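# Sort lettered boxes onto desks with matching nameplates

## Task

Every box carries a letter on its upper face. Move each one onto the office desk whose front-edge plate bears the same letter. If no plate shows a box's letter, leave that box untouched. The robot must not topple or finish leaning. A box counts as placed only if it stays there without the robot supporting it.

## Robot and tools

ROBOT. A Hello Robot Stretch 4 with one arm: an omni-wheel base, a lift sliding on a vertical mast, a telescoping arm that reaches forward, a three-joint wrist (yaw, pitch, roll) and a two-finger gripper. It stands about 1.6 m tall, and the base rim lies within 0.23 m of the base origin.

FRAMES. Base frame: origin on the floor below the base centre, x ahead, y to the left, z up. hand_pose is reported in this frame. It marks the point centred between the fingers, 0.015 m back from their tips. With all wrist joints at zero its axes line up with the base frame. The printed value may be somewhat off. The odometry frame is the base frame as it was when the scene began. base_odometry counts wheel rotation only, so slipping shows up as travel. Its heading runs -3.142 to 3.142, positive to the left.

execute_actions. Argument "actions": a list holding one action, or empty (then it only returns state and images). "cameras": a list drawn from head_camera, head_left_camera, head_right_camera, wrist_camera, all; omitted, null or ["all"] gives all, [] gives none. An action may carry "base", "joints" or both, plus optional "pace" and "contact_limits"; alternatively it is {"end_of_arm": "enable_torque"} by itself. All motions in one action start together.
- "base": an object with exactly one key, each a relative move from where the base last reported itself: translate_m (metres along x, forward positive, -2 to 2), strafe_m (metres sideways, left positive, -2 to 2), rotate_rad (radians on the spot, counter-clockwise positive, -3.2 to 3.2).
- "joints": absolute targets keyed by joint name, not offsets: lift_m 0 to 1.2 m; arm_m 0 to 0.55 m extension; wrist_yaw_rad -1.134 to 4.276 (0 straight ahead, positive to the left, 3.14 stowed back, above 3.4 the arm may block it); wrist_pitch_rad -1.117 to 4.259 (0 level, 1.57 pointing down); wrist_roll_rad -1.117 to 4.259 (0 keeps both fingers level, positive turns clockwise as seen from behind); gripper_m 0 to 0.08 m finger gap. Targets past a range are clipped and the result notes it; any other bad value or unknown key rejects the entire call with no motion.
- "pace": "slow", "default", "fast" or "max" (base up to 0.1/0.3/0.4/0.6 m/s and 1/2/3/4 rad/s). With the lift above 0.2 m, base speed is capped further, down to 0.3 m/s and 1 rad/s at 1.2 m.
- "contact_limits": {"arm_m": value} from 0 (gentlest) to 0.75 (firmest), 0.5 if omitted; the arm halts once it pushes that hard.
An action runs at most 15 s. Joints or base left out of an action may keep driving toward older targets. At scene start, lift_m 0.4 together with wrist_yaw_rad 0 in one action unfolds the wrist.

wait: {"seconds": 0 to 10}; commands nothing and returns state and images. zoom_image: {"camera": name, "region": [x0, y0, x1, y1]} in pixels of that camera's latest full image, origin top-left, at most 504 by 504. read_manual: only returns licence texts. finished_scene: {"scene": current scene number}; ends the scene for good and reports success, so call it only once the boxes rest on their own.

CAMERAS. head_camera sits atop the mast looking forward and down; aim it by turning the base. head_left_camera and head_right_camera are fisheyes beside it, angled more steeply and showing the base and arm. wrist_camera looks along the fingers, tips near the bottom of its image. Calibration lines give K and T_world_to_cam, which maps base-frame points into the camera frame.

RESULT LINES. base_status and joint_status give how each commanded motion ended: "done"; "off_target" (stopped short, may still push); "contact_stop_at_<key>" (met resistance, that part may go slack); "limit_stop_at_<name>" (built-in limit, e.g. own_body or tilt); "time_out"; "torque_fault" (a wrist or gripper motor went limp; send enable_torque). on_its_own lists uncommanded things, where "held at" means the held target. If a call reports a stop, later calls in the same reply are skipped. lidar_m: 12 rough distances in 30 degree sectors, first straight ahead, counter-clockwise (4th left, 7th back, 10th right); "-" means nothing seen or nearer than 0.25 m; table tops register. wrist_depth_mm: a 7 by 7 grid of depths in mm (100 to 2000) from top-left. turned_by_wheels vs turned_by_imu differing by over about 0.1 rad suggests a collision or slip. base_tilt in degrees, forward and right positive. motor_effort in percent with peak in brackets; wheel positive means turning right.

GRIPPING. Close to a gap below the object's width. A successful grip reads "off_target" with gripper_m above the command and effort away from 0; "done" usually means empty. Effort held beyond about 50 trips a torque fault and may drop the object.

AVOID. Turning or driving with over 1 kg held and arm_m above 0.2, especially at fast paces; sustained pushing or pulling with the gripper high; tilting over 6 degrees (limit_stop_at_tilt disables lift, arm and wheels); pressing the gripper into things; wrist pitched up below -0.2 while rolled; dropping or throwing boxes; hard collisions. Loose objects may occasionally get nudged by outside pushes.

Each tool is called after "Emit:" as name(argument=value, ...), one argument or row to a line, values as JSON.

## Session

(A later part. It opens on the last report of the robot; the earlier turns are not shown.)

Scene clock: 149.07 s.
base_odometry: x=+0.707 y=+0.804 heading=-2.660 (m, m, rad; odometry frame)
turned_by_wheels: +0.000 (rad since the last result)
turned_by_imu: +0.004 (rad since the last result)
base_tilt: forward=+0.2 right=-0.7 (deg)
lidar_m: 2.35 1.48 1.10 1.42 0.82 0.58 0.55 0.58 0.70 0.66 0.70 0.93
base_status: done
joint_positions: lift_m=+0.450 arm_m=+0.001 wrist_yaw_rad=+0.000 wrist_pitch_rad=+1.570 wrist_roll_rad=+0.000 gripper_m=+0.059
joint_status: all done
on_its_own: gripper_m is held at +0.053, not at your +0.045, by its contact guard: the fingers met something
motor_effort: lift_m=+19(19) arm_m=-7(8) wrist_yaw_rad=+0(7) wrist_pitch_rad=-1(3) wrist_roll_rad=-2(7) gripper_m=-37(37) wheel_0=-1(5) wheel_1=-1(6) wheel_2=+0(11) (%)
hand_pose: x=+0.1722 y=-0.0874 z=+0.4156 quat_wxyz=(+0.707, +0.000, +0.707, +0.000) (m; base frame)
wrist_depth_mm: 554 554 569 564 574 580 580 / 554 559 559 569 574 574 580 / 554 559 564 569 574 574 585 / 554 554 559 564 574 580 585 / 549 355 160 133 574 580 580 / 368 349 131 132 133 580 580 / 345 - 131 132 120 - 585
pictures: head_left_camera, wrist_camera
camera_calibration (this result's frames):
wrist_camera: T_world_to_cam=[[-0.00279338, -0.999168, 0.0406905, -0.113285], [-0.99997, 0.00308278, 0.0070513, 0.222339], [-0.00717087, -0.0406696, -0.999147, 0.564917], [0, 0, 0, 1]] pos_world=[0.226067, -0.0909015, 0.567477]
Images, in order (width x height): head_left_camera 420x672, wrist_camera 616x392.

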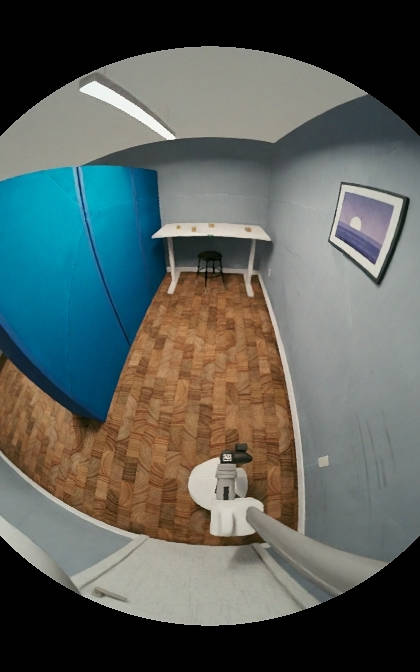

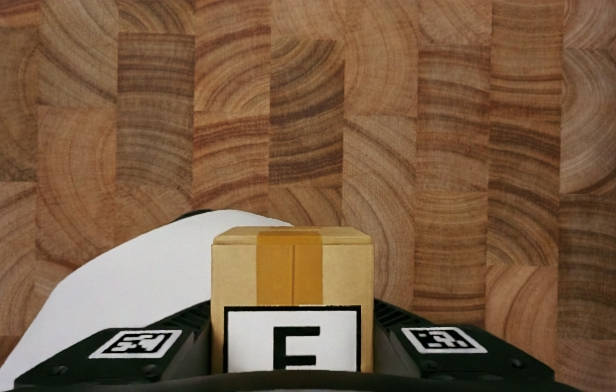

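Emit:
execute_actions(
  actions=[
    {"base": {"strafe_m": 2.0}, "joints": {"lift_m": 0.38}, "pace": "max"},
  ],
  cameras=["head_camera", "head_left_camera"],
)

Scene clock: 156.17 s.
base_odometry: x=+1.633 y=-0.969 heading=-2.660 (m, m, rad; odometry frame)
turned_by_wheels: +0.000 (rad since the last result)
turned_by_imu: -0.003 (rad since the last result)
base_tilt: forward=+0.2 right=-0.7 (deg)
lidar_m: 1.83 1.89 1.34 1.28 0.81 0.62 0.59 0.61 0.85 2.16 0.59 0.68
base_status: done
joint_positions: lift_m=+0.380 arm_m=+0.001 wrist_yaw_rad=+0.000 wrist_pitch_rad=+1.570 wrist_roll_rad=+0.000 gripper_m=+0.059
joint_status: all done
on_its_own: gripper_m is held at +0.053, not at your +0.045, by its contact guard: the fingers met something
motor_effort: lift_m=+20(20) arm_m=-7(7) wrist_yaw_rad=+0(0) wrist_pitch_rad=-1(1) wrist_roll_rad=-2(2) gripper_m=-37(37) wheel_0=+1(13) wheel_1=-2(14) wheel_2=+1(3) (%)
hand_pose: x=+0.1722 y=-0.0874 z=+0.3456 quat_wxyz=(+0.707, +0.000, +0.707, +0.000) (m; base frame)
wrist_depth_mm: 484 488 496 496 500 508 512 / 480 492 492 500 500 512 508 / 484 484 492 500 504 504 512 / 484 488 492 496 504 508 512 / 484 289 159 133 504 504 508 / 281 279 131 132 133 508 512 / 277 - 131 132 120 - 512
pictures: head_camera, head_left_camera
Images, in order (width x height): head_camera 420x560, head_left_camera 420x672.

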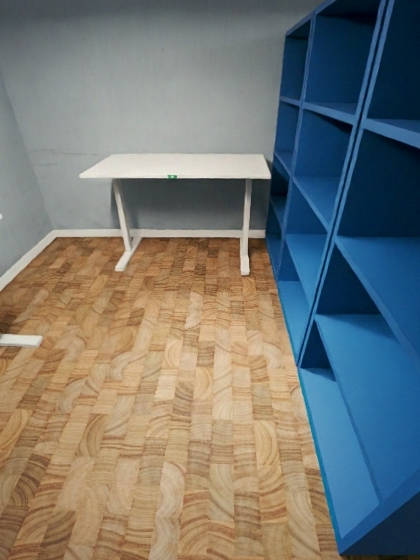

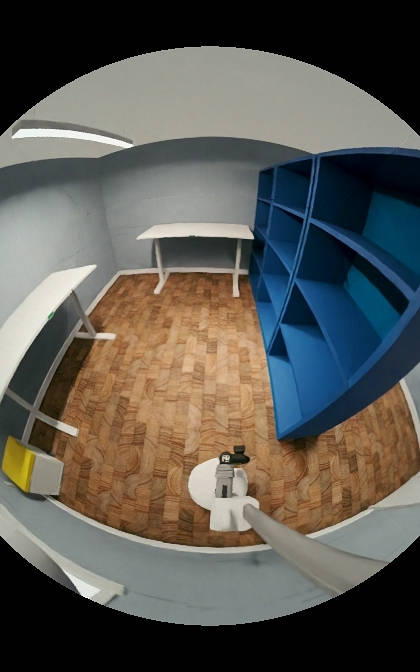

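Emit:
zoom_image(
  camera="head_camera",
  region=[150, 164, 194, 190],
)

Region (150, 164, 194, 190) of head_camera's 420x560 image, scaled by 11.455, with more detail than that image has; it fills the top 298 rows of this view, and the rest is white.

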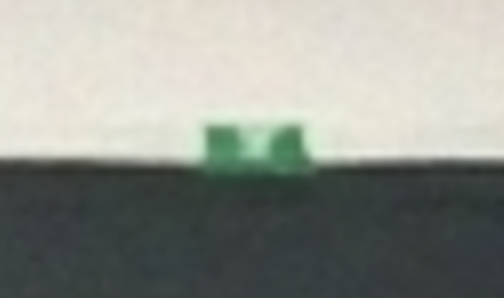

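Emit:
execute_actions(
  actions=[
    {"base": {"rotate_rad": 1.15}, "joints": {"lift_m": 0.78, "wrist_yaw_rad": 1.2, "wrist_roll_rad": 1.2}, "pace": "max"},
  ],
  cameras=["head_camera"],
)

Scene clock: 188.77 s.
base_odometry: x=+1.633 y=-0.969 heading=-1.510 (m, m, rad; odometry frame)
turned_by_wheels: +1.150 (rad since the last result)
turned_by_imu: +1.155 (rad since the last result)
base_tilt: forward=+0.3 right=-0.7 (deg)
lidar_m: 1.31 1.28 0.73 0.60 0.58 0.63 0.94 2.68 0.59 0.78 2.32 1.67
base_status: done
joint_positions: lift_m=+0.780 arm_m=+0.001 wrist_yaw_rad=+1.200 wrist_pitch_rad=+1.570 wrist_roll_rad=+1.200 gripper_m=+0.059
joint_status: all done
on_its_own: gripper_m is held at +0.053, not at your +0.045, by its contact guard: the fingers met something
motor_effort: lift_m=+22(26) arm_m=-7(7) wrist_yaw_rad=+0(6) wrist_pitch_rad=+0(3) wrist_roll_rad=-1(2) gripper_m=-36(37) wheel_0=+2(9) wheel_1=+1(8) wheel_2=+0(10) (%)
hand_pose: x=+0.2536 y=-0.0315 z=+0.7454 quat_wxyz=(+0.707, +0.000, +0.707, +0.000) (m; base frame)
wrist_depth_mm: 866 878 866 891 891 917 917 / 866 878 878 891 904 917 917 / 866 866 891 904 891 904 917 / 854 891 891 891 904 917 917 / 878 878 159 133 891 904 917 / 866 878 131 132 133 904 931 / 878 - 131 132 119 - 917
pictures: head_camera
Images, in order (width x height): head_camera 420x560.

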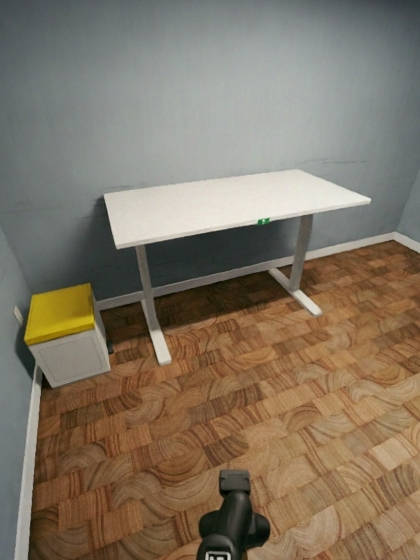

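Emit:
execute_actions(
  actions=[
    {"base": {"translate_m": 0.8}, "joints": {"lift_m": 1.07, "arm_m": 0.53}, "pace": "max"},
  ],
  cameras=["head_camera", "wrist_camera"],
)

Scene clock: 194.10 s.
base_odometry: x=+1.682 y=-1.768 heading=-1.510 (m, m, rad; odometry frame)
turned_by_wheels: +0.000 (rad since the last result)
turned_by_imu: +0.002 (rad since the last result)
base_tilt: forward=+0.3 right=-0.7 (deg)
lidar_m: 0.56 0.54 0.60 0.90 0.88 0.96 1.47 1.20 1.29 1.93 2.02 0.72
base_status: done
joint_positions: lift_m=+1.070 arm_m=+0.529 wrist_yaw_rad=+1.200 wrist_pitch_rad=+1.570 wrist_roll_rad=+1.200 gripper_m=+0.059
joint_status: all done
on_its_own: gripper_m is held at +0.053, not at your +0.045, by its contact guard: the fingers met something
motor_effort: lift_m=+22(25) arm_m=+7(7) wrist_yaw_rad=+0(0) wrist_pitch_rad=+0(1) wrist_roll_rad=-1(0) gripper_m=-37(37) wheel_0=-1(5) wheel_1=+1(6) wheel_2=+2(12) (%)
hand_pose: x=+0.7813 y=-0.0315 z=+1.0354 quat_wxyz=(+0.707, +0.000, +0.707, +0.000) (m; base frame)
wrist_depth_mm: 229 231 233 236 237 239 241 / 229 230 233 234 237 239 242 / 229 230 233 235 237 240 241 / 229 230 233 236 237 239 242 / 229 230 159 132 237 240 242 / 229 230 132 132 133 240 241 / 228 - 131 132 120 - 243
pictures: head_camera, wrist_camera
camera_calibration (this result's frames):
wrist_camera: T_world_to_cam=[[-0.00243896, -0.999199, 0.039937, -0.0804459], [-0.99997, 0.00273303, 0.00731035, 0.826534], [-0.00741364, -0.039918, -0.999175, 1.19107], [0, 0, 0, 1]] pos_world=[0.835143, -0.0350953, 1.18726]
Images, in order (width x height): head_camera 420x560, wrist_camera 616x392.

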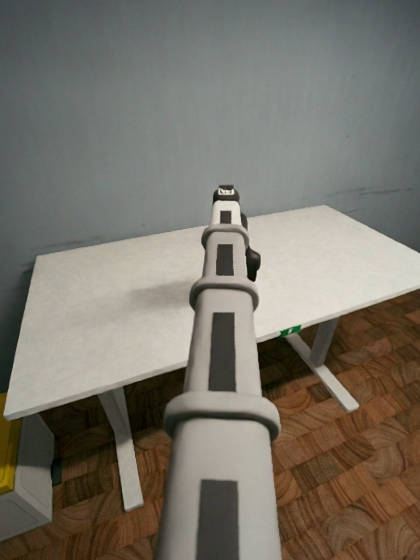

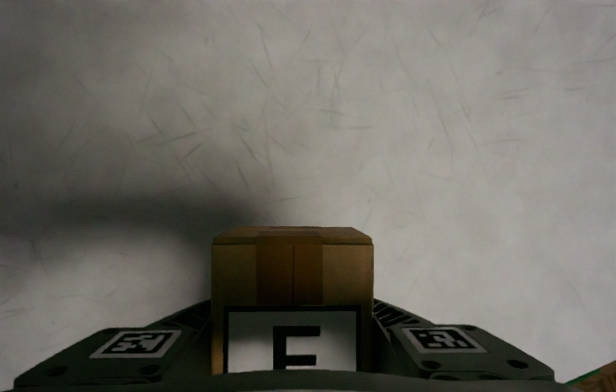

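Emit:
zoom_image(
  camera="head_camera",
  region=[260, 310, 320, 350],
)

Emit:
execute_actions(
  actions=[
    {"joints": {"lift_m": 1.018}, "pace": "default"},
  ],
  cameras=[],
)

Region (260, 310, 320, 350) of head_camera's 420x560 image, scaled by 8.400, with more detail than that image has.

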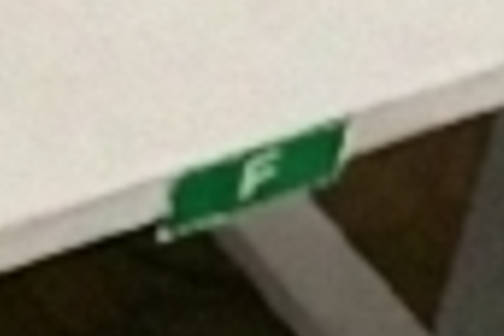

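Scene clock: 196.60 s.
base_odometry: x=+1.682 y=-1.768 heading=-1.510 (m, m, rad; odometry frame)
turned_by_wheels: +0.000 (rad since the last result)
turned_by_imu: +0.001 (rad since the last result)
base_tilt: forward=+0.2 right=-0.7 (deg)
lidar_m: 0.57 0.56 0.58 0.91 0.89 0.96 1.47 1.21 1.31 1.94 2.02 0.73
base_status: not commanded
joint_positions: lift_m=+1.018 arm_m=+0.529 wrist_yaw_rad=+1.200 wrist_pitch_rad=+1.570 wrist_roll_rad=+1.200 gripper_m=+0.059
joint_status: all done
on_its_own: gripper_m is held at +0.053, not at your +0.045, by its contact guard: the fingers met something
motor_effort: lift_m=+18(20) arm_m=+7(6) wrist_yaw_rad=+0(1) wrist_pitch_rad=-1(1) wrist_roll_rad=-1(1) gripper_m=-37(37) wheel_0=-1(1) wheel_1=+1(1) wheel_2=+2(2) (%)
hand_pose: x=+0.7813 y=-0.0315 z=+0.9837 quat_wxyz=(+0.707, +0.000, +0.707, +0.000) (m; base frame)
wrist_depth_mm: 178 180 182 183 185 187 189 / 179 180 182 183 185 187 189 / 179 180 182 183 186 187 189 / 179 181 182 184 186 187 189 / 178 181 159 133 186 187 188 / 179 181 131 132 134 187 189 / 178 - 131 132 120 - 189
pictures: none
No camera images: the call's "cameras" was empty. Leave "cameras" out to get every camera's image.

Emit:
execute_actions(
  actions=[
    {"joints": {"gripper_m": 0.08}},
  ],
  cameras=[],
)

Emit:
execute_actions(
  actions=[
    {"joints": {"lift_m": 1.075}, "pace": "max"},
  ],
  cameras=["wrist_camera"],
)

Scene clock: 199.13 s.
base_odometry: x=+1.682 y=-1.768 heading=-1.510 (m, m, rad; odometry frame)
turned_by_wheels: +0.000 (rad since the last result)
turned_by_imu: +0.001 (rad since the last result)
base_tilt: forward=+0.2 right=-0.7 (deg)
lidar_m: 0.56 0.56 0.59 0.90 0.87 0.97 1.46 1.21 1.29 1.92 2.01 0.71
base_status: not commanded
joint_positions: lift_m=+1.018 arm_m=+0.529 wrist_yaw_rad=+1.200 wrist_pitch_rad=+1.570 wrist_roll_rad=+1.200 gripper_m=+0.080
joint_status: all done
motor_effort: lift_m=+18(18) arm_m=+7(7) wrist_yaw_rad=+0(0) wrist_pitch_rad=-1(1) wrist_roll_rad=-1(1) gripper_m=+4(35) wheel_0=-1(1) wheel_1=+1(1) wheel_2=+2(2) (%)
hand_pose: x=+0.7813 y=-0.0315 z=+0.9837 quat_wxyz=(+0.707, +0.000, +0.707, +0.000) (m; base frame)
wrist_depth_mm: 179 181 182 184 186 188 189 / 179 180 182 184 186 187 189 / 179 181 182 184 186 188 189 / 179 181 182 184 186 187 189 / 179 180 160 135 186 188 189 / 179 180 133 134 141 187 189 / - 107 133 134 135 - -
pictures: none
No camera images: the call's "cameras" was empty. Leave "cameras" out to get every camera's image.

Scene clock: 199.90 s.
base_odometry: x=+1.682 y=-1.768 heading=-1.510 (m, m, rad; odometry frame)
turned_by_wheels: +0.000 (rad since the last result)
turned_by_imu: +0.000 (rad since the last result)
base_tilt: forward=+0.2 right=-0.7 (deg)
lidar_m: 0.57 0.56 0.60 0.91 0.87 0.96 1.47 1.20 1.30 1.94 2.01 0.71
base_status: not commanded
joint_positions: lift_m=+1.075 arm_m=+0.529 wrist_yaw_rad=+1.200 wrist_pitch_rad=+1.570 wrist_roll_rad=+1.200 gripper_m=+0.080
joint_status: all done
motor_effort: lift_m=+22(26) arm_m=+7(6) wrist_yaw_rad=+0(0) wrist_pitch_rad=-1(0) wrist_roll_rad=+0(0) gripper_m=+5(4) wheel_0=-1(1) wheel_1=+1(1) wheel_2=+2(2) (%)
hand_pose: x=+0.7813 y=-0.0315 z=+1.0404 quat_wxyz=(+0.707, +0.000, +0.707, +0.000) (m; base frame)
wrist_depth_mm: 234 236 239 239 244 245 247 / 235 236 239 240 244 246 247 / 235 236 239 241 243 245 248 / 234 236 238 241 243 245 248 / 235 236 238 191 243 245 248 / 235 236 238 191 242 245 248 / - 107 190 191 140 - 248
pictures: wrist_camera
camera_calibration (this result's frames):
wrist_camera: T_world_to_cam=[[-0.00244115, -0.999199, 0.0399337, -0.0806398], [-0.99997, 0.00273515, 0.00730906, 0.826506], [-0.00741243, -0.0399146, -0.999176, 1.19607], [0, 0, 0, 1]] pos_world=[0.83515, -0.0350954, 1.19226]
Images, in order (width x height): wrist_camera 616x392.

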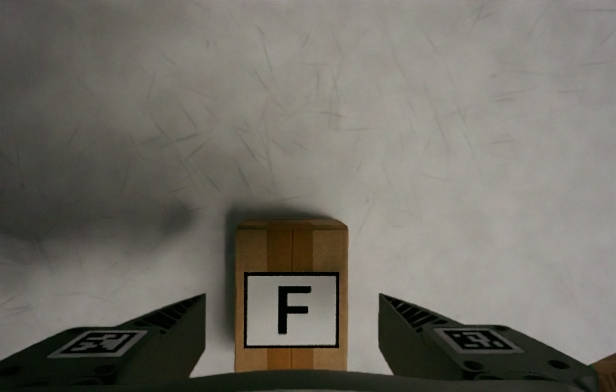

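Emit:
execute_actions(
  actions=[
    {"base": {"rotate_rad": -1.15}, "joints": {"lift_m": 1.085, "wrist_yaw_rad": -0.15, "wrist_pitch_rad": 0.25, "wrist_roll_rad": 0.0}, "pace": "max"},
  ],
  cameras=["head_camera", "wrist_camera", "head_left_camera"],
)

Scene clock: 204.17 s.
base_odometry: x=+1.682 y=-1.768 heading=-2.660 (m, m, rad; odometry frame)
turned_by_wheels: -1.150 (rad since the last result)
turned_by_imu: -1.152 (rad since the last result)
base_tilt: forward=+0.2 right=-0.7 (deg)
lidar_m: 2.00 0.79 0.58 0.54 0.58 0.92 0.87 0.92 1.32 1.21 1.25 1.72
base_status: done
joint_positions: lift_m=+1.085 arm_m=+0.529 wrist_yaw_rad=-0.150 wrist_pitch_rad=+0.253 wrist_roll_rad=+0.000 gripper_m=+0.080
joint_status: all done
motor_effort: lift_m=+21(25) arm_m=+5(6) wrist_yaw_rad=+0(7) wrist_pitch_rad=-9(15) wrist_roll_rad=-2(4) gripper_m=+4(4) wheel_0=+0(8) wheel_1=+0(4) wheel_2=-1(9) (%)
hand_pose: x=+0.8905 y=-0.1172 z=+1.2099 quat_wxyz=(+0.989, +0.010, +0.126, -0.074) (m; base frame)
wrist_depth_mm: 1708 1756 1863 1921 - - 1229 / 1756 1863 1863 - - - 1255 / 1808 1921 - - - - 1281 / 1921 1499 1499 1576 1863 - 1308 / 1921 - - - - - 1397 / - - - - - - 1430 / - 107 1808 1921 141 - 1281
pictures: head_camera, head_left_camera, wrist_camera
camera_calibration (this result's frames):
wrist_camera: T_world_to_cam=[[-0.188831, -0.981982, 0.00737657, 0.0346495], [-0.254411, 0.0416641, -0.966198, 1.45324], [0.948482, -0.184325, -0.257694, -0.402435], [0, 0, 0, 1]] pos_world=[0.757965, -0.100702, 1.30016]
Images, in order (width x height): head_camera 420x560, head_left_camera 420x672, wrist_camera 616x392.

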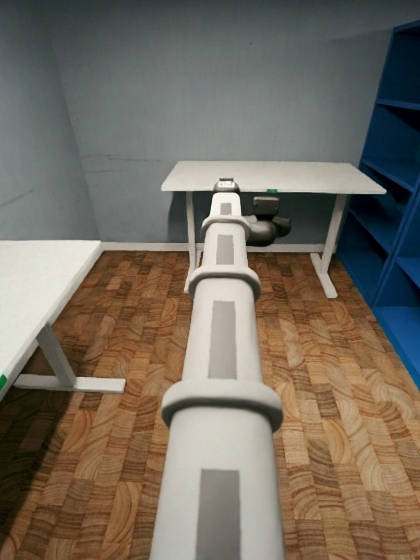

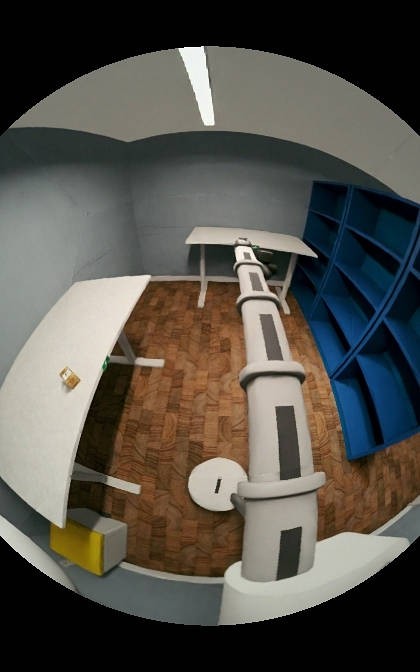

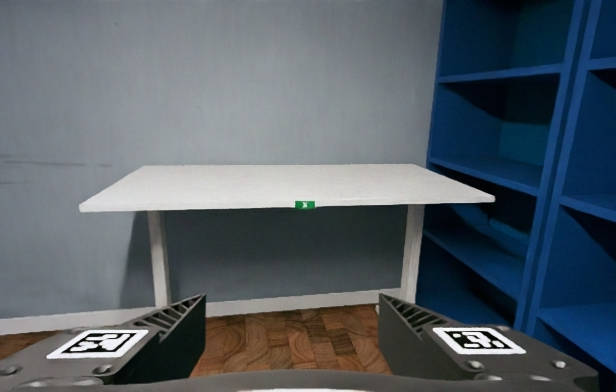

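Emit:
zoom_image(
  camera="wrist_camera",
  region=[275, 188, 335, 222],
)

Region (275, 188, 335, 222) of wrist_camera's 616x392 image, scaled by 8.400; it fills the top 286 rows of this view, and the rest is white.

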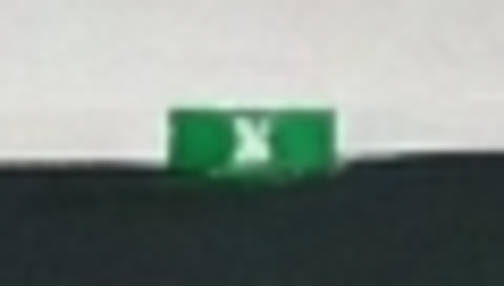

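Emit:
zoom_image(
  camera="head_camera",
  region=[250, 178, 294, 204],
)

Region (250, 178, 294, 204) of head_camera's 420x560 image, scaled by 11.455, with more detail than that image has; it fills the top 298 rows of this view, and the rest is white.

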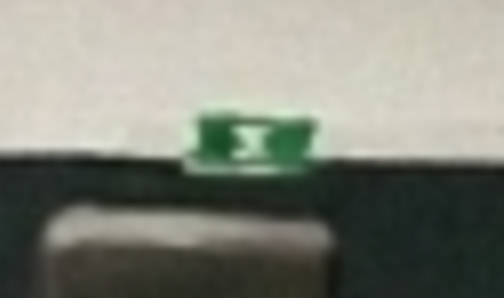

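Emit:
execute_actions(
  actions=[
    {"base": {"translate_m": -0.34}, "joints": {"lift_m": 0.36, "arm_m": 0.0, "wrist_yaw_rad": 0.0, "wrist_pitch_rad": 1.57}, "pace": "max"},
  ],
  cameras=[],
)

Emit:
execute_actions(
  actions=[
    {"base": {"strafe_m": -2.0}, "pace": "max"},
  ],
  cameras=["head_camera", "head_left_camera"],
)

Scene clock: 213.67 s.
base_odometry: x=+1.983 y=-1.610 heading=-2.660 (m, m, rad; odometry frame)
turned_by_wheels: +0.000 (rad since the last result)
turned_by_imu: +0.002 (rad since the last result)
base_tilt: forward=+0.3 right=-0.7 (deg)
lidar_m: 2.34 0.80 0.58 0.54 0.68 0.56 0.54 0.57 0.82 1.45 1.27 1.73
base_status: done
joint_positions: lift_m=+0.360 arm_m=+0.001 wrist_yaw_rad=+0.000 wrist_pitch_rad=+1.570 wrist_roll_rad=+0.000 gripper_m=+0.080
joint_status: all done
motor_effort: lift_m=+19(19) arm_m=-7(7) wrist_yaw_rad=+1(4) wrist_pitch_rad=-1(6) wrist_roll_rad=-2(2) gripper_m=+4(4) wheel_0=+0(7) wheel_1=-1(7) wheel_2=-1(13) (%)
hand_pose: x=+0.1722 y=-0.0874 z=+0.3257 quat_wxyz=(+0.707, +0.000, +0.707, +0.000) (m; base frame)
wrist_depth_mm: 462 466 473 477 480 488 488 / 466 469 473 477 480 484 492 / 462 469 473 477 484 484 492 / 466 466 473 477 484 484 496 / 466 271 264 353 484 484 496 / 262 260 263 266 270 484 492 / - 107 262 264 140 - 492
pictures: none
No camera images: the call's "cameras" was empty. Leave "cameras" out to get every camera's image.

Scene clock: 218.70 s.
base_odometry: x=+1.057 y=+0.162 heading=-2.660 (m, m, rad; odometry frame)
turned_by_wheels: +0.000 (rad since the last result)
turned_by_imu: +0.006 (rad since the last result)
base_tilt: forward=+0.2 right=-0.7 (deg)
lidar_m: 1.25 0.47 0.53 2.24 0.82 0.59 0.56 0.56 0.77 1.39 1.46 1.96
base_status: done
joint_positions: lift_m=+0.360 arm_m=+0.001 wrist_yaw_rad=+0.000 wrist_pitch_rad=+1.570 wrist_roll_rad=+0.000 gripper_m=+0.080
joint_status: not commanded
motor_effort: lift_m=+19(19) arm_m=-7(7) wrist_yaw_rad=+0(0) wrist_pitch_rad=-1(1) wrist_roll_rad=-2(2) gripper_m=+4(4) wheel_0=+0(12) wheel_1=+0(12) wheel_2=+0(1) (%)
hand_pose: x=+0.1722 y=-0.0874 z=+0.3257 quat_wxyz=(+0.707, +0.000, +0.707, +0.000) (m; base frame)
wrist_depth_mm: 466 469 473 480 484 484 492 / 462 469 473 477 484 488 492 / 466 469 473 477 480 488 492 / 466 469 473 480 480 488 488 / 462 272 264 353 484 484 492 / 262 260 263 265 270 488 492 / - 107 260 264 140 - 492
pictures: head_camera, head_left_camera
Images, in order (width x height): head_camera 420x560, head_left_camera 420x672.

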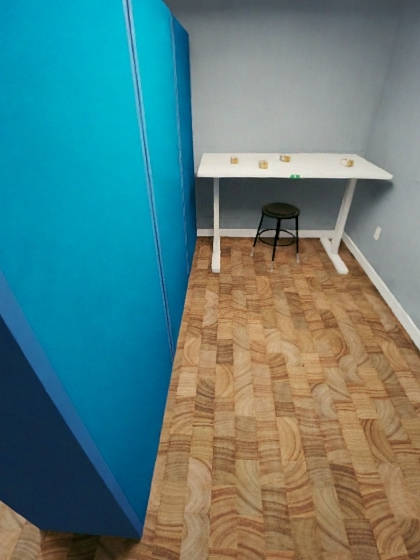

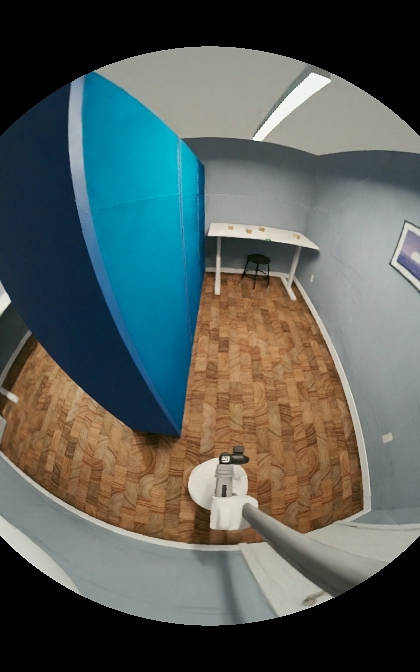

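Emit:
execute_actions(
  actions=[
    {"base": {"rotate_rad": -0.035}, "pace": "max"},
  ],
  cameras=[],
)

Emit:
execute_actions(
  actions=[
    {"base": {"translate_m": 2.0}, "joints": {"lift_m": 1.11, "arm_m": 0.42, "wrist_yaw_rad": 1.45, "wrist_roll_rad": 1.4}, "pace": "max"},
  ],
  cameras=["head_left_camera", "wrist_camera"],
)

Scene clock: 229.73 s.
base_odometry: x=+1.057 y=+0.162 heading=-2.695 (m, m, rad; odometry frame)
turned_by_wheels: -0.035 (rad since the last result)
turned_by_imu: -0.034 (rad since the last result)
base_tilt: forward=+0.2 right=-0.7 (deg)
lidar_m: 1.45 0.48 0.50 2.57 0.83 0.60 0.55 0.57 0.76 1.38 1.45 1.93
base_status: done
joint_positions: lift_m=+0.360 arm_m=+0.001 wrist_yaw_rad=+0.000 wrist_pitch_rad=+1.570 wrist_roll_rad=+0.000 gripper_m=+0.080
joint_status: not commanded
motor_effort: lift_m=+19(19) arm_m=-7(7) wrist_yaw_rad=+0(1) wrist_pitch_rad=-1(1) wrist_roll_rad=-2(2) gripper_m=+4(4) wheel_0=-2(7) wheel_1=-1(2) wheel_2=-1(7) (%)
hand_pose: x=+0.1722 y=-0.0874 z=+0.3257 quat_wxyz=(+0.707, +0.000, +0.707, +0.000) (m; base frame)
wrist_depth_mm: 466 469 469 480 480 488 492 / 466 473 473 480 480 488 488 / 462 469 473 477 480 488 492 / 466 473 477 477 480 488 492 / 466 272 264 351 484 484 488 / 260 260 263 264 268 488 492 / - 107 262 265 141 - 488
pictures: none
No camera images: the call's "cameras" was empty. Leave "cameras" out to get every camera's image.

Scene clock: 234.83 s.
base_odometry: x=-0.747 y=-0.701 heading=-2.695 (m, m, rad; odometry frame)
turned_by_wheels: +0.000 (rad since the last result)
turned_by_imu: +0.001 (rad since the last result)
base_tilt: forward=+0.2 right=-0.7 (deg)
lidar_m: 0.34 0.37 0.40 0.37 0.40 0.54 1.41 1.97 1.37 1.31 0.53 0.38
base_status: done
joint_positions: lift_m=+1.110 arm_m=+0.419 wrist_yaw_rad=+1.450 wrist_pitch_rad=+1.570 wrist_roll_rad=+1.400 gripper_m=+0.080
joint_status: all done
motor_effort: lift_m=+21(25) arm_m=+6(9) wrist_yaw_rad=+1(7) wrist_pitch_rad=+0(3) wrist_roll_rad=+1(5) gripper_m=+4(3) wheel_0=+1(7) wheel_1=-1(8) wheel_2=+1(11) (%)
hand_pose: x=+0.6765 y=-0.0104 z=+1.0755 quat_wxyz=(+0.707, -0.017, +0.707, +0.018) (m; base frame)
wrist_depth_mm: 268 271 273 276 278 282 283 / 267 271 272 274 279 279 285 / 267 271 273 276 277 281 283 / 268 272 224 276 278 283 283 / 270 271 224 276 277 281 283 / 268 271 224 274 277 281 283 / - 107 273 277 140 - -
pictures: head_left_camera, wrist_camera
camera_calibration (this result's frames):
wrist_camera: T_world_to_cam=[[0.0473551, -0.998086, 0.0397798, -0.094675], [-0.998863, -0.0470952, 0.00744673, 0.720039], [-0.00555904, -0.0400872, -0.999181, 1.22992], [0, 0, 0, 1]] pos_world=[0.730541, -0.0112794, 1.22731]
Images, in order (width x height): head_left_camera 420x672, wrist_camera 616x392.

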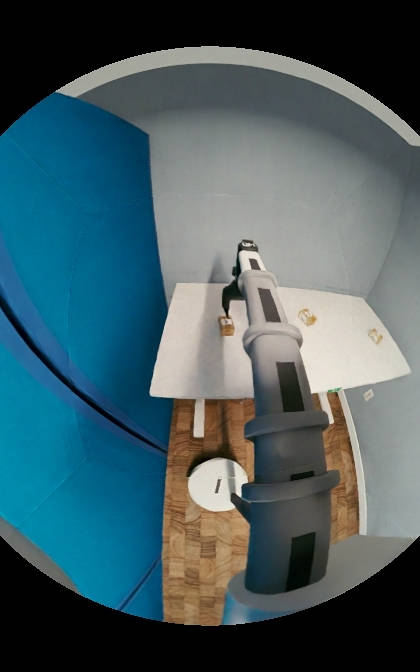

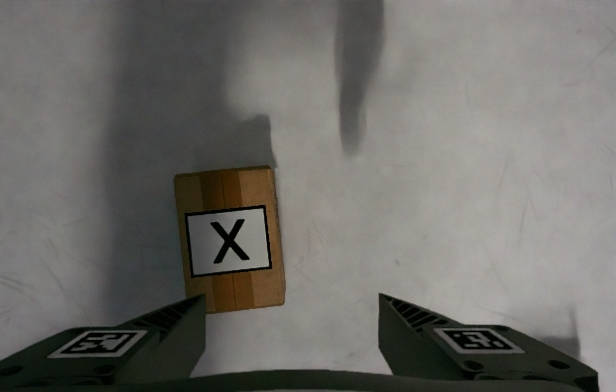

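Emit:
execute_actions(
  actions=[
    {"joints": {"lift_m": 1.016, "arm_m": 0.45, "wrist_yaw_rad": 1.916, "wrist_roll_rad": 1.78}, "pace": "default"},
  ],
  cameras=["wrist_camera"],
)

Scene clock: 242.43 s.
base_odometry: x=-0.747 y=-0.701 heading=-2.695 (m, m, rad; odometry frame)
turned_by_wheels: +0.000 (rad since the last result)
turned_by_imu: +0.002 (rad since the last result)
base_tilt: forward=+0.3 right=-0.7 (deg)
lidar_m: 0.35 0.36 0.41 0.38 0.37 0.53 1.41 1.95 1.37 1.31 0.53 0.38
base_status: not commanded
joint_positions: lift_m=+1.016 arm_m=+0.449 wrist_yaw_rad=+1.916 wrist_pitch_rad=+1.570 wrist_roll_rad=+1.780 gripper_m=+0.080
joint_status: all done
motor_effort: lift_m=+18(19) arm_m=+7(8) wrist_yaw_rad=+2(7) wrist_pitch_rad=+0(0) wrist_roll_rad=+0(1) gripper_m=+4(3) wheel_0=+1(1) wheel_1=-1(1) wheel_2=+1(1) (%)
hand_pose: x=+0.7019 y=+0.0297 z=+0.9818 quat_wxyz=(+0.705, -0.048, +0.706, +0.048) (m; base frame)
wrist_depth_mm: 177 179 180 183 184 186 187 / 177 179 180 182 184 186 187 / 177 179 181 182 185 186 187 / 177 179 181 182 184 186 187 / 178 179 132 132 184 186 187 / 177 179 132 132 160 186 187 / - 107 131 132 133 - -
pictures: wrist_camera
camera_calibration (this result's frames):
wrist_camera: T_world_to_cam=[[0.132816, -0.990337, 0.0399024, -0.112483], [-0.991138, -0.13261, 0.00777169, 0.744744], [-0.00240516, -0.0405809, -0.999173, 1.13579], [0, 0, 0, 1]] pos_world=[0.755815, 0.033456, 1.13356]
Images, in order (width x height): wrist_camera 616x392.

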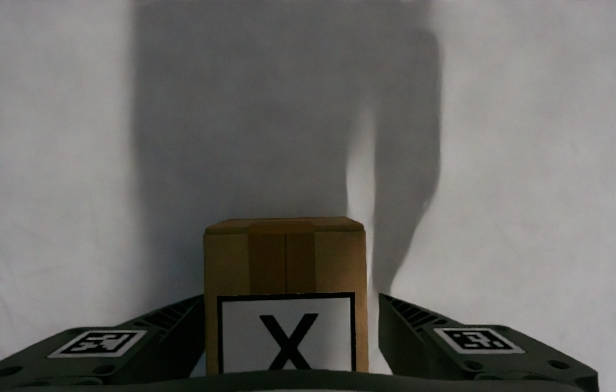

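Emit:
execute_actions(
  actions=[
    {"joints": {"gripper_m": 0.045}},
  ],
  cameras=[],
)

Emit:
execute_actions(
  actions=[
    {"joints": {"lift_m": 1.055, "arm_m": 0.0}, "pace": "max"},
  ],
  cameras=["wrist_camera"],
)

Scene clock: 252.23 s.
base_odometry: x=-0.747 y=-0.701 heading=-2.695 (m, m, rad; odometry frame)
turned_by_wheels: +0.000 (rad since the last result)
turned_by_imu: +0.001 (rad since the last result)
base_tilt: forward=+0.2 right=-0.7 (deg)
lidar_m: 0.35 0.35 0.40 0.38 0.39 0.54 1.42 1.97 1.38 1.30 0.54 0.38
base_status: not commanded
joint_positions: lift_m=+1.016 arm_m=+0.449 wrist_yaw_rad=+1.916 wrist_pitch_rad=+1.570 wrist_roll_rad=+1.780 gripper_m=+0.059
joint_status: gripper_m off_target (ended at +0.059, target +0.045)
on_its_own: gripper_m is held at +0.053, not at your +0.045, by its contact guard: the fingers met something
motor_effort: lift_m=+18(18) arm_m=+7(7) wrist_yaw_rad=+1(2) wrist_pitch_rad=+0(1) wrist_roll_rad=-1(1) gripper_m=-37(36) wheel_0=+1(1) wheel_1=-1(1) wheel_2=+1(1) (%)
hand_pose: x=+0.7019 y=+0.0297 z=+0.9818 quat_wxyz=(+0.705, -0.048, +0.706, +0.048) (m; base frame)
wrist_depth_mm: 177 179 180 182 184 186 187 / 177 179 180 182 185 186 187 / 177 179 181 182 184 185 187 / 178 179 181 182 184 186 187 / 178 179 135 132 184 186 187 / 178 179 132 132 135 186 187 / 177 - 131 132 120 - 187
pictures: none
No camera images: the call's "cameras" was empty. Leave "cameras" out to get every camera's image.

Scene clock: 254.13 s.
base_odometry: x=-0.747 y=-0.701 heading=-2.695 (m, m, rad; odometry frame)
turned_by_wheels: +0.000 (rad since the last result)
turned_by_imu: +0.001 (rad since the last result)
base_tilt: forward=+0.2 right=-0.7 (deg)
lidar_m: 0.35 0.37 0.39 0.38 0.40 0.56 1.41 1.94 1.38 1.30 0.53 0.38
base_status: not commanded
joint_positions: lift_m=+1.055 arm_m=+0.001 wrist_yaw_rad=+1.916 wrist_pitch_rad=+1.570 wrist_roll_rad=+1.780 gripper_m=+0.059
joint_status: all done
on_its_own: gripper_m is held at +0.053, not at your +0.045, by its contact guard: the fingers met something
motor_effort: lift_m=+21(25) arm_m=-7(7) wrist_yaw_rad=+1(1) wrist_pitch_rad=+0(0) wrist_roll_rad=-1(0) gripper_m=-37(37) wheel_0=+1(1) wheel_1=-1(1) wheel_2=+1(1) (%)
hand_pose: x=+0.2543 y=+0.0298 z=+1.0205 quat_wxyz=(+0.705, -0.048, +0.706, +0.048) (m; base frame)
wrist_depth_mm: 217 220 221 223 225 228 229 / 236 220 222 224 225 228 229 / 535 820 1160 1160 1160 878 236 / 574 904 1160 1138 1182 1182 1205 / 569 891 134 132 1205 1182 1205 / 585 854 131 132 135 1182 1205 / 544 - 131 132 120 - 1205
pictures: wrist_camera
camera_calibration (this result's frames):
wrist_camera: T_world_to_cam=[[0.133048, -0.99031, 0.039815, -0.0545055], [-0.991107, -0.132842, 0.00779064, 0.300852], [-0.00242604, -0.0404975, -0.999177, 1.1734], [0, 0, 0, 1]] pos_world=[0.308275, 0.0335081, 1.17226]
Images, in order (width x height): wrist_camera 616x392.

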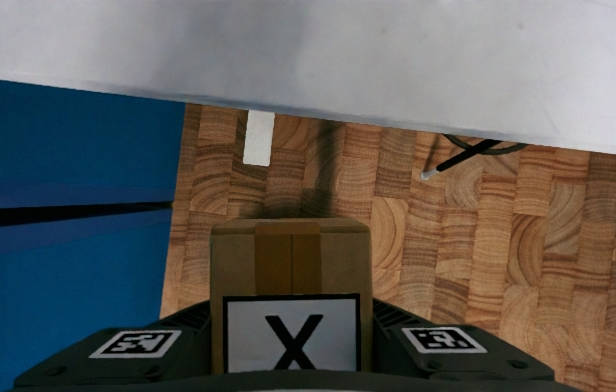

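Emit:
execute_actions(
  actions=[
    {"base": {"translate_m": -0.33}, "joints": {"lift_m": 0.37, "wrist_yaw_rad": 0.0, "wrist_roll_rad": 0.0}, "pace": "max"},
  ],
  cameras=[],
)

Emit:
execute_actions(
  actions=[
    {"base": {"translate_m": -1.68}, "pace": "max"},
  ],
  cameras=["head_left_camera"],
)

Scene clock: 259.83 s.
base_odometry: x=-0.449 y=-0.558 heading=-2.696 (m, m, rad; odometry frame)
turned_by_wheels: +0.000 (rad since the last result)
turned_by_imu: +0.002 (rad since the last result)
base_tilt: forward=+0.2 right=-0.7 (deg)
lidar_m: 0.68 0.56 0.39 0.37 0.38 0.53 1.32 1.99 1.37 1.33 1.02 0.72
base_status: done
joint_positions: lift_m=+0.370 arm_m=+0.001 wrist_yaw_rad=+0.000 wrist_pitch_rad=+1.570 wrist_roll_rad=+0.000 gripper_m=+0.059
joint_status: all done
on_its_own: gripper_m is held at +0.053, not at your +0.045, by its contact guard: the fingers met something
motor_effort: lift_m=+20(20) arm_m=-7(7) wrist_yaw_rad=+0(4) wrist_pitch_rad=-2(2) wrist_roll_rad=-2(8) gripper_m=-37(37) wheel_0=-2(5) wheel_1=+0(5) wheel_2=+0(14) (%)
hand_pose: x=+0.1722 y=-0.0874 z=+0.3356 quat_wxyz=(+0.707, +0.000, +0.707, +0.000) (m; base frame)
wrist_depth_mm: 473 477 484 488 492 496 504 / 477 477 484 488 488 492 500 / 477 480 480 488 492 496 496 / 473 480 480 488 492 496 500 / 473 281 134 132 492 496 500 / 271 271 132 132 135 496 500 / 268 - 131 132 120 - 500
pictures: none
No camera images: the call's "cameras" was empty. Leave "cameras" out to get every camera's image.

Scene clock: 264.37 s.
base_odometry: x=+1.066 y=+0.166 heading=-2.695 (m, m, rad; odometry frame)
turned_by_wheels: +0.000 (rad since the last result)
turned_by_imu: +0.003 (rad since the last result)
base_tilt: forward=+0.2 right=-0.7 (deg)
lidar_m: 1.44 0.49 0.50 2.46 0.83 0.59 0.55 0.56 0.74 1.39 1.44 1.93
base_status: done
joint_positions: lift_m=+0.370 arm_m=+0.001 wrist_yaw_rad=+0.000 wrist_pitch_rad=+1.570 wrist_roll_rad=+0.000 gripper_m=+0.059
joint_status: not commanded
on_its_own: gripper_m is held at +0.053, not at your +0.045, by its contact guard: the fingers met something
motor_effort: lift_m=+20(20) arm_m=-7(7) wrist_yaw_rad=+0(0) wrist_pitch_rad=-2(1) wrist_roll_rad=-2(1) gripper_m=-36(37) wheel_0=+2(6) wheel_1=+0(5) wheel_2=-1(15) (%)
hand_pose: x=+0.1722 y=-0.0874 z=+0.3356 quat_wxyz=(+0.707, +0.000, +0.707, +0.000) (m; base frame)
wrist_depth_mm: 477 480 484 488 492 500 500 / 473 477 480 488 492 496 504 / 473 480 480 488 496 496 500 / 477 480 484 488 492 496 504 / 473 281 134 133 492 496 504 / 271 270 131 132 135 496 500 / 268 - 131 132 120 - 500
pictures: head_left_camera
Images, in order (width x height): head_left_camera 420x672.

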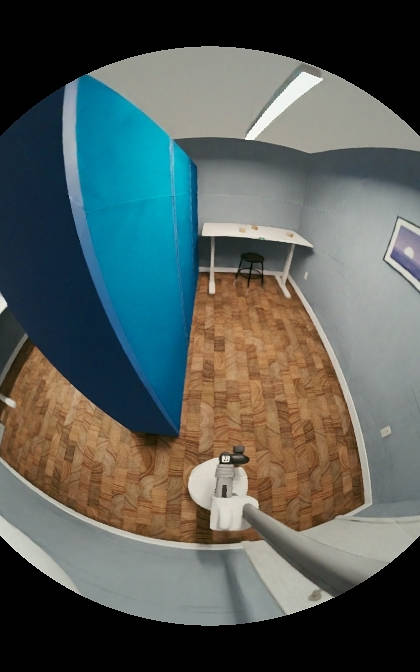

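Emit:
execute_actions(
  actions=[
    {"base": {"strafe_m": 1.2}, "pace": "max"},
  ],
  cameras=["head_camera", "head_right_camera"],
)

Scene clock: 269.57 s.
base_odometry: x=+1.584 y=-0.916 heading=-2.695 (m, m, rad; odometry frame)
turned_by_wheels: +0.000 (rad since the last result)
turned_by_imu: -0.001 (rad since the last result)
base_tilt: forward=+0.2 right=-0.7 (deg)
lidar_m: 1.42 2.40 1.44 1.35 0.89 0.65 0.60 0.63 0.84 1.98 0.53 0.57
base_status: done
joint_positions: lift_m=+0.370 arm_m=+0.001 wrist_yaw_rad=+0.000 wrist_pitch_rad=+1.570 wrist_roll_rad=+0.000 gripper_m=+0.059
joint_status: not commanded
on_its_own: gripper_m is held at +0.053, not at your +0.045, by its contact guard: the fingers met something
motor_effort: lift_m=+20(20) arm_m=-7(7) wrist_yaw_rad=+1(0) wrist_pitch_rad=-1(2) wrist_roll_rad=-2(2) gripper_m=-37(36) wheel_0=+1(13) wheel_1=+0(12) wheel_2=+0(0) (%)
hand_pose: x=+0.1722 y=-0.0874 z=+0.3356 quat_wxyz=(+0.707, +0.000, +0.707, +0.000) (m; base frame)
wrist_depth_mm: 477 480 480 492 492 496 442 / 473 477 484 488 492 496 452 / 477 480 484 488 492 496 500 / 473 480 480 484 492 496 500 / 477 281 134 132 492 500 500 / 271 270 132 132 135 500 500 / 267 - 131 132 120 - 504
pictures: head_camera, head_right_camera
Images, in order (width x height): head_camera 420x560, head_right_camera 420x672.

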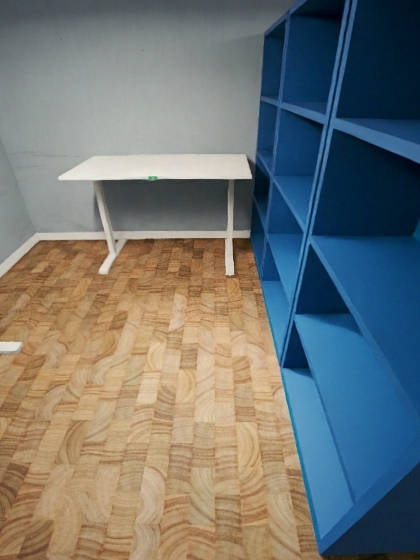

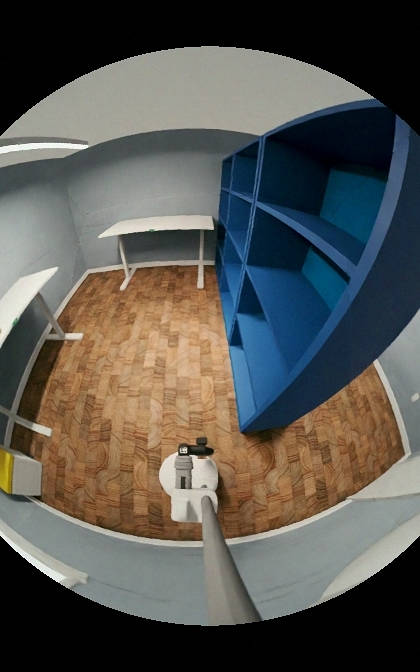

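Emit:
execute_actions(
  actions=[
    {"base": {"translate_m": 1.7}, "joints": {"lift_m": 1.06, "arm_m": 0.53, "wrist_yaw_rad": 1.8, "wrist_roll_rad": 1.8}, "pace": "max"},
  ],
  cameras=["head_camera", "wrist_camera"],
)

Scene clock: 279.20 s.
base_odometry: x=+0.051 y=-1.650 heading=-2.695 (m, m, rad; odometry frame)
turned_by_wheels: +0.000 (rad since the last result)
turned_by_imu: +0.001 (rad since the last result)
base_tilt: forward=+0.2 right=-0.7 (deg)
lidar_m: 0.59 0.63 0.86 1.42 1.47 1.97 2.31 0.52 0.36 0.32 0.35 0.46
base_status: done
joint_positions: lift_m=+1.060 arm_m=+0.529 wrist_yaw_rad=+1.800 wrist_pitch_rad=+1.570 wrist_roll_rad=+1.800 gripper_m=+0.059
joint_status: all done
on_its_own: gripper_m is held at +0.053, not at your +0.045, by its contact guard: the fingers met something
motor_effort: lift_m=+22(26) arm_m=+6(8) wrist_yaw_rad=+1(7) wrist_pitch_rad=-1(4) wrist_roll_rad=+0(2) gripper_m=-36(37) wheel_0=-2(7) wheel_1=-1(8) wheel_2=+1(14) (%)
hand_pose: x=+0.7849 y=+0.0200 z=+1.0254 quat_wxyz=(+0.707, +0.000, +0.707, +0.000) (m; base frame)
wrist_depth_mm: 219 222 224 225 228 229 232 / 220 221 223 225 227 230 232 / 219 221 223 225 228 230 232 / 219 222 224 225 228 230 232 / 219 221 134 132 228 229 231 / 219 221 132 132 135 229 232 / 219 - 131 132 120 - 233
pictures: head_camera, wrist_camera
camera_calibration (this result's frames):
wrist_camera: T_world_to_cam=[[-0.00262177, -0.999203, 0.0398316, -0.0282944], [-0.999965, 0.00293491, 0.00780505, 0.829548], [-0.00791573, -0.0398097, -0.999176, 1.18352], [0, 0, 0, 1]] pos_world=[0.838814, 0.0164092, 1.1772]
Images, in order (width x height): head_camera 420x560, wrist_camera 616x392.

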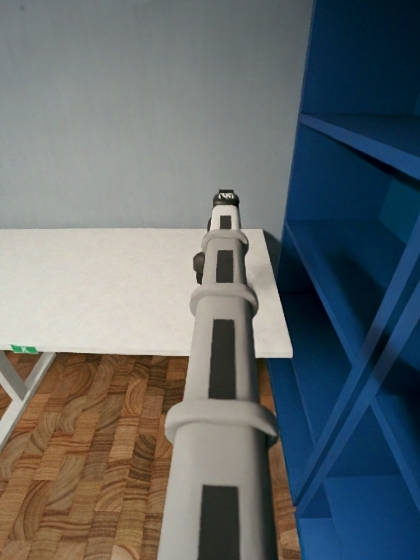

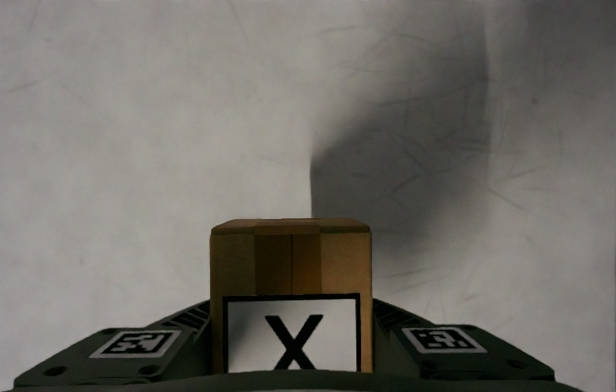

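Emit:
zoom_image(
  camera="head_camera",
  region=[0, 330, 60, 370],
)

Region (0, 330, 60, 370) of head_camera's 420x560 image, scaled by 8.400, with more detail than that image has.

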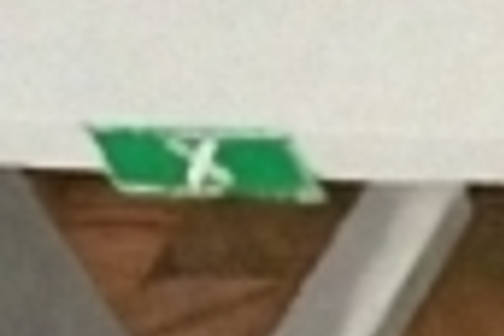

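Emit:
execute_actions(
  actions=[
    {"joints": {"lift_m": 1.018}, "pace": "default"},
  ],
  cameras=[],
)

Emit:
execute_actions(
  actions=[
    {"joints": {"gripper_m": 0.08}},
  ],
  cameras=[],
)

Emit:
execute_actions(
  actions=[
    {"joints": {"lift_m": 1.075}, "pace": "max"},
  ],
)

Scene clock: 283.30 s.
base_odometry: x=+0.051 y=-1.650 heading=-2.695 (m, m, rad; odometry frame)
turned_by_wheels: +0.000 (rad since the last result)
turned_by_imu: +0.001 (rad since the last result)
base_tilt: forward=+0.2 right=-0.7 (deg)
lidar_m: 0.58 0.62 0.85 1.43 1.47 1.95 2.31 0.50 0.37 0.32 0.34 0.48
base_status: not commanded
joint_positions: lift_m=+1.018 arm_m=+0.529 wrist_yaw_rad=+1.800 wrist_pitch_rad=+1.570 wrist_roll_rad=+1.800 gripper_m=+0.059
joint_status: all done
on_its_own: gripper_m is held at +0.053, not at your +0.045, by its contact guard: the fingers met something
motor_effort: lift_m=+18(21) arm_m=+6(6) wrist_yaw_rad=+1(2) wrist_pitch_rad=-1(1) wrist_roll_rad=+0(1) gripper_m=-37(37) wheel_0=-2(2) wheel_1=-1(1) wheel_2=+1(1) (%)
hand_pose: x=+0.7849 y=+0.0200 z=+0.9837 quat_wxyz=(+0.707, +0.000, +0.707, +0.000) (m; base frame)
wrist_depth_mm: 179 180 182 183 185 187 189 / 178 180 182 184 185 187 189 / 178 180 182 184 186 187 189 / 178 181 182 183 185 188 189 / 179 180 134 132 186 187 189 / 179 180 131 132 135 187 189 / 178 - 131 132 120 - 189
pictures: none
No camera images: the call's "cameras" was empty. Leave "cameras" out to get every camera's image.

Scene clock: 284.23 s.
base_odometry: x=+0.051 y=-1.650 heading=-2.695 (m, m, rad; odometry frame)
turned_by_wheels: +0.000 (rad since the last result)
turned_by_imu: +0.000 (rad since the last result)
base_tilt: forward=+0.3 right=-0.7 (deg)
lidar_m: 0.59 0.61 0.86 1.44 1.46 1.94 2.31 0.53 0.35 0.33 0.34 0.46
base_status: not commanded
joint_positions: lift_m=+1.018 arm_m=+0.529 wrist_yaw_rad=+1.800 wrist_pitch_rad=+1.570 wrist_roll_rad=+1.800 gripper_m=+0.080
joint_status: all done
motor_effort: lift_m=+18(18) arm_m=+6(6) wrist_yaw_rad=+1(1) wrist_pitch_rad=+0(0) wrist_roll_rad=+0(0) gripper_m=+4(34) wheel_0=-2(2) wheel_1=-1(1) wheel_2=+1(1) (%)
hand_pose: x=+0.7849 y=+0.0200 z=+0.9837 quat_wxyz=(+0.707, +0.000, +0.707, +0.000) (m; base frame)
wrist_depth_mm: 179 181 182 183 186 188 189 / 179 180 182 184 186 188 189 / 179 180 182 184 186 187 189 / 179 181 182 183 185 187 189 / 179 180 136 135 186 188 189 / 179 180 133 134 141 187 190 / - 107 133 134 135 - -
pictures: none
No camera images: the call's "cameras" was empty. Leave "cameras" out to get every camera's image.

Scene clock: 285.00 s.
base_odometry: x=+0.051 y=-1.650 heading=-2.695 (m, m, rad; odometry frame)
turned_by_wheels: +0.000 (rad since the last result)
turned_by_imu: +0.000 (rad since the last result)
base_tilt: forward=+0.2 right=-0.7 (deg)
lidar_m: 0.60 0.63 0.84 1.45 1.47 1.96 2.31 0.51 0.36 0.33 0.35 0.47
base_status: not commanded
joint_positions: lift_m=+1.075 arm_m=+0.529 wrist_yaw_rad=+1.800 wrist_pitch_rad=+1.570 wrist_roll_rad=+1.800 gripper_m=+0.080
joint_status: all done
motor_effort: lift_m=+22(25) arm_m=+6(6) wrist_yaw_rad=+1(1) wrist_pitch_rad=+0(1) wrist_roll_rad=+0(0) gripper_m=+4(4) wheel_0=-2(2) wheel_1=-1(1) wheel_2=+1(1) (%)
hand_pose: x=+0.7849 y=+0.0200 z=+1.0404 quat_wxyz=(+0.707, +0.000, +0.707, +0.000) (m; base frame)
wrist_depth_mm: 234 236 238 241 242 246 247 / 234 236 239 241 243 245 247 / 234 236 238 240 243 245 247 / 234 236 238 240 242 246 247 / 235 236 237 190 243 246 248 / 234 236 237 191 242 245 248 / - 107 190 191 141 - 248
pictures: head_camera, head_left_camera, head_right_camera, wrist_camera
camera_calibration (this result's frames):
wrist_camera: T_world_to_cam=[[-0.00262405, -0.999203, 0.0398333, -0.0288934], [-0.999965, 0.00293718, 0.00780464, 0.829435], [-0.00791541, -0.0398115, -0.999176, 1.19854], [0, 0, 0, 1]] pos_world=[0.838817, 0.0164089, 1.19223]
Images, in order (width x height): head_camera 420x560, head_left_camera 420x672, head_right_camera 420x672, wrist_camera 616x392.

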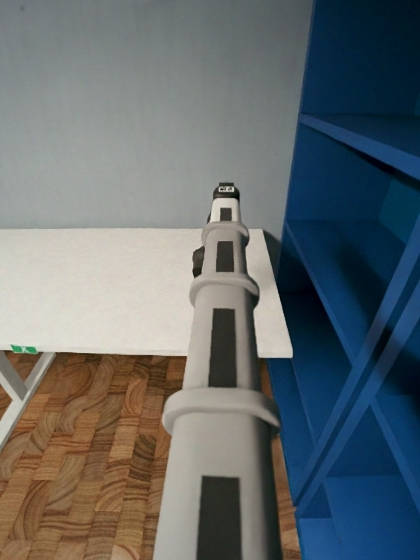

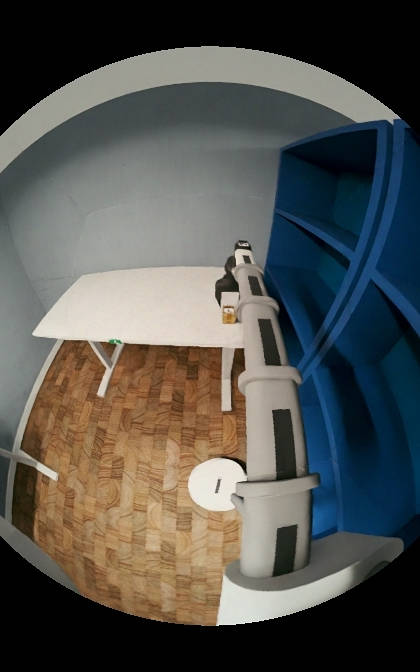

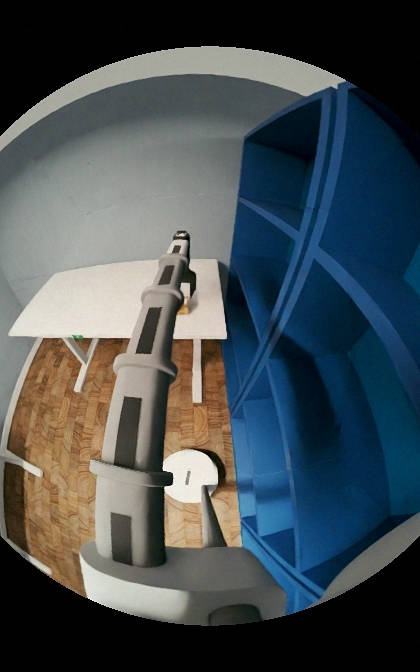

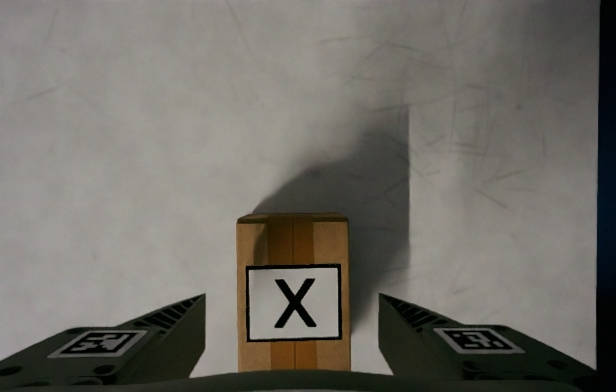

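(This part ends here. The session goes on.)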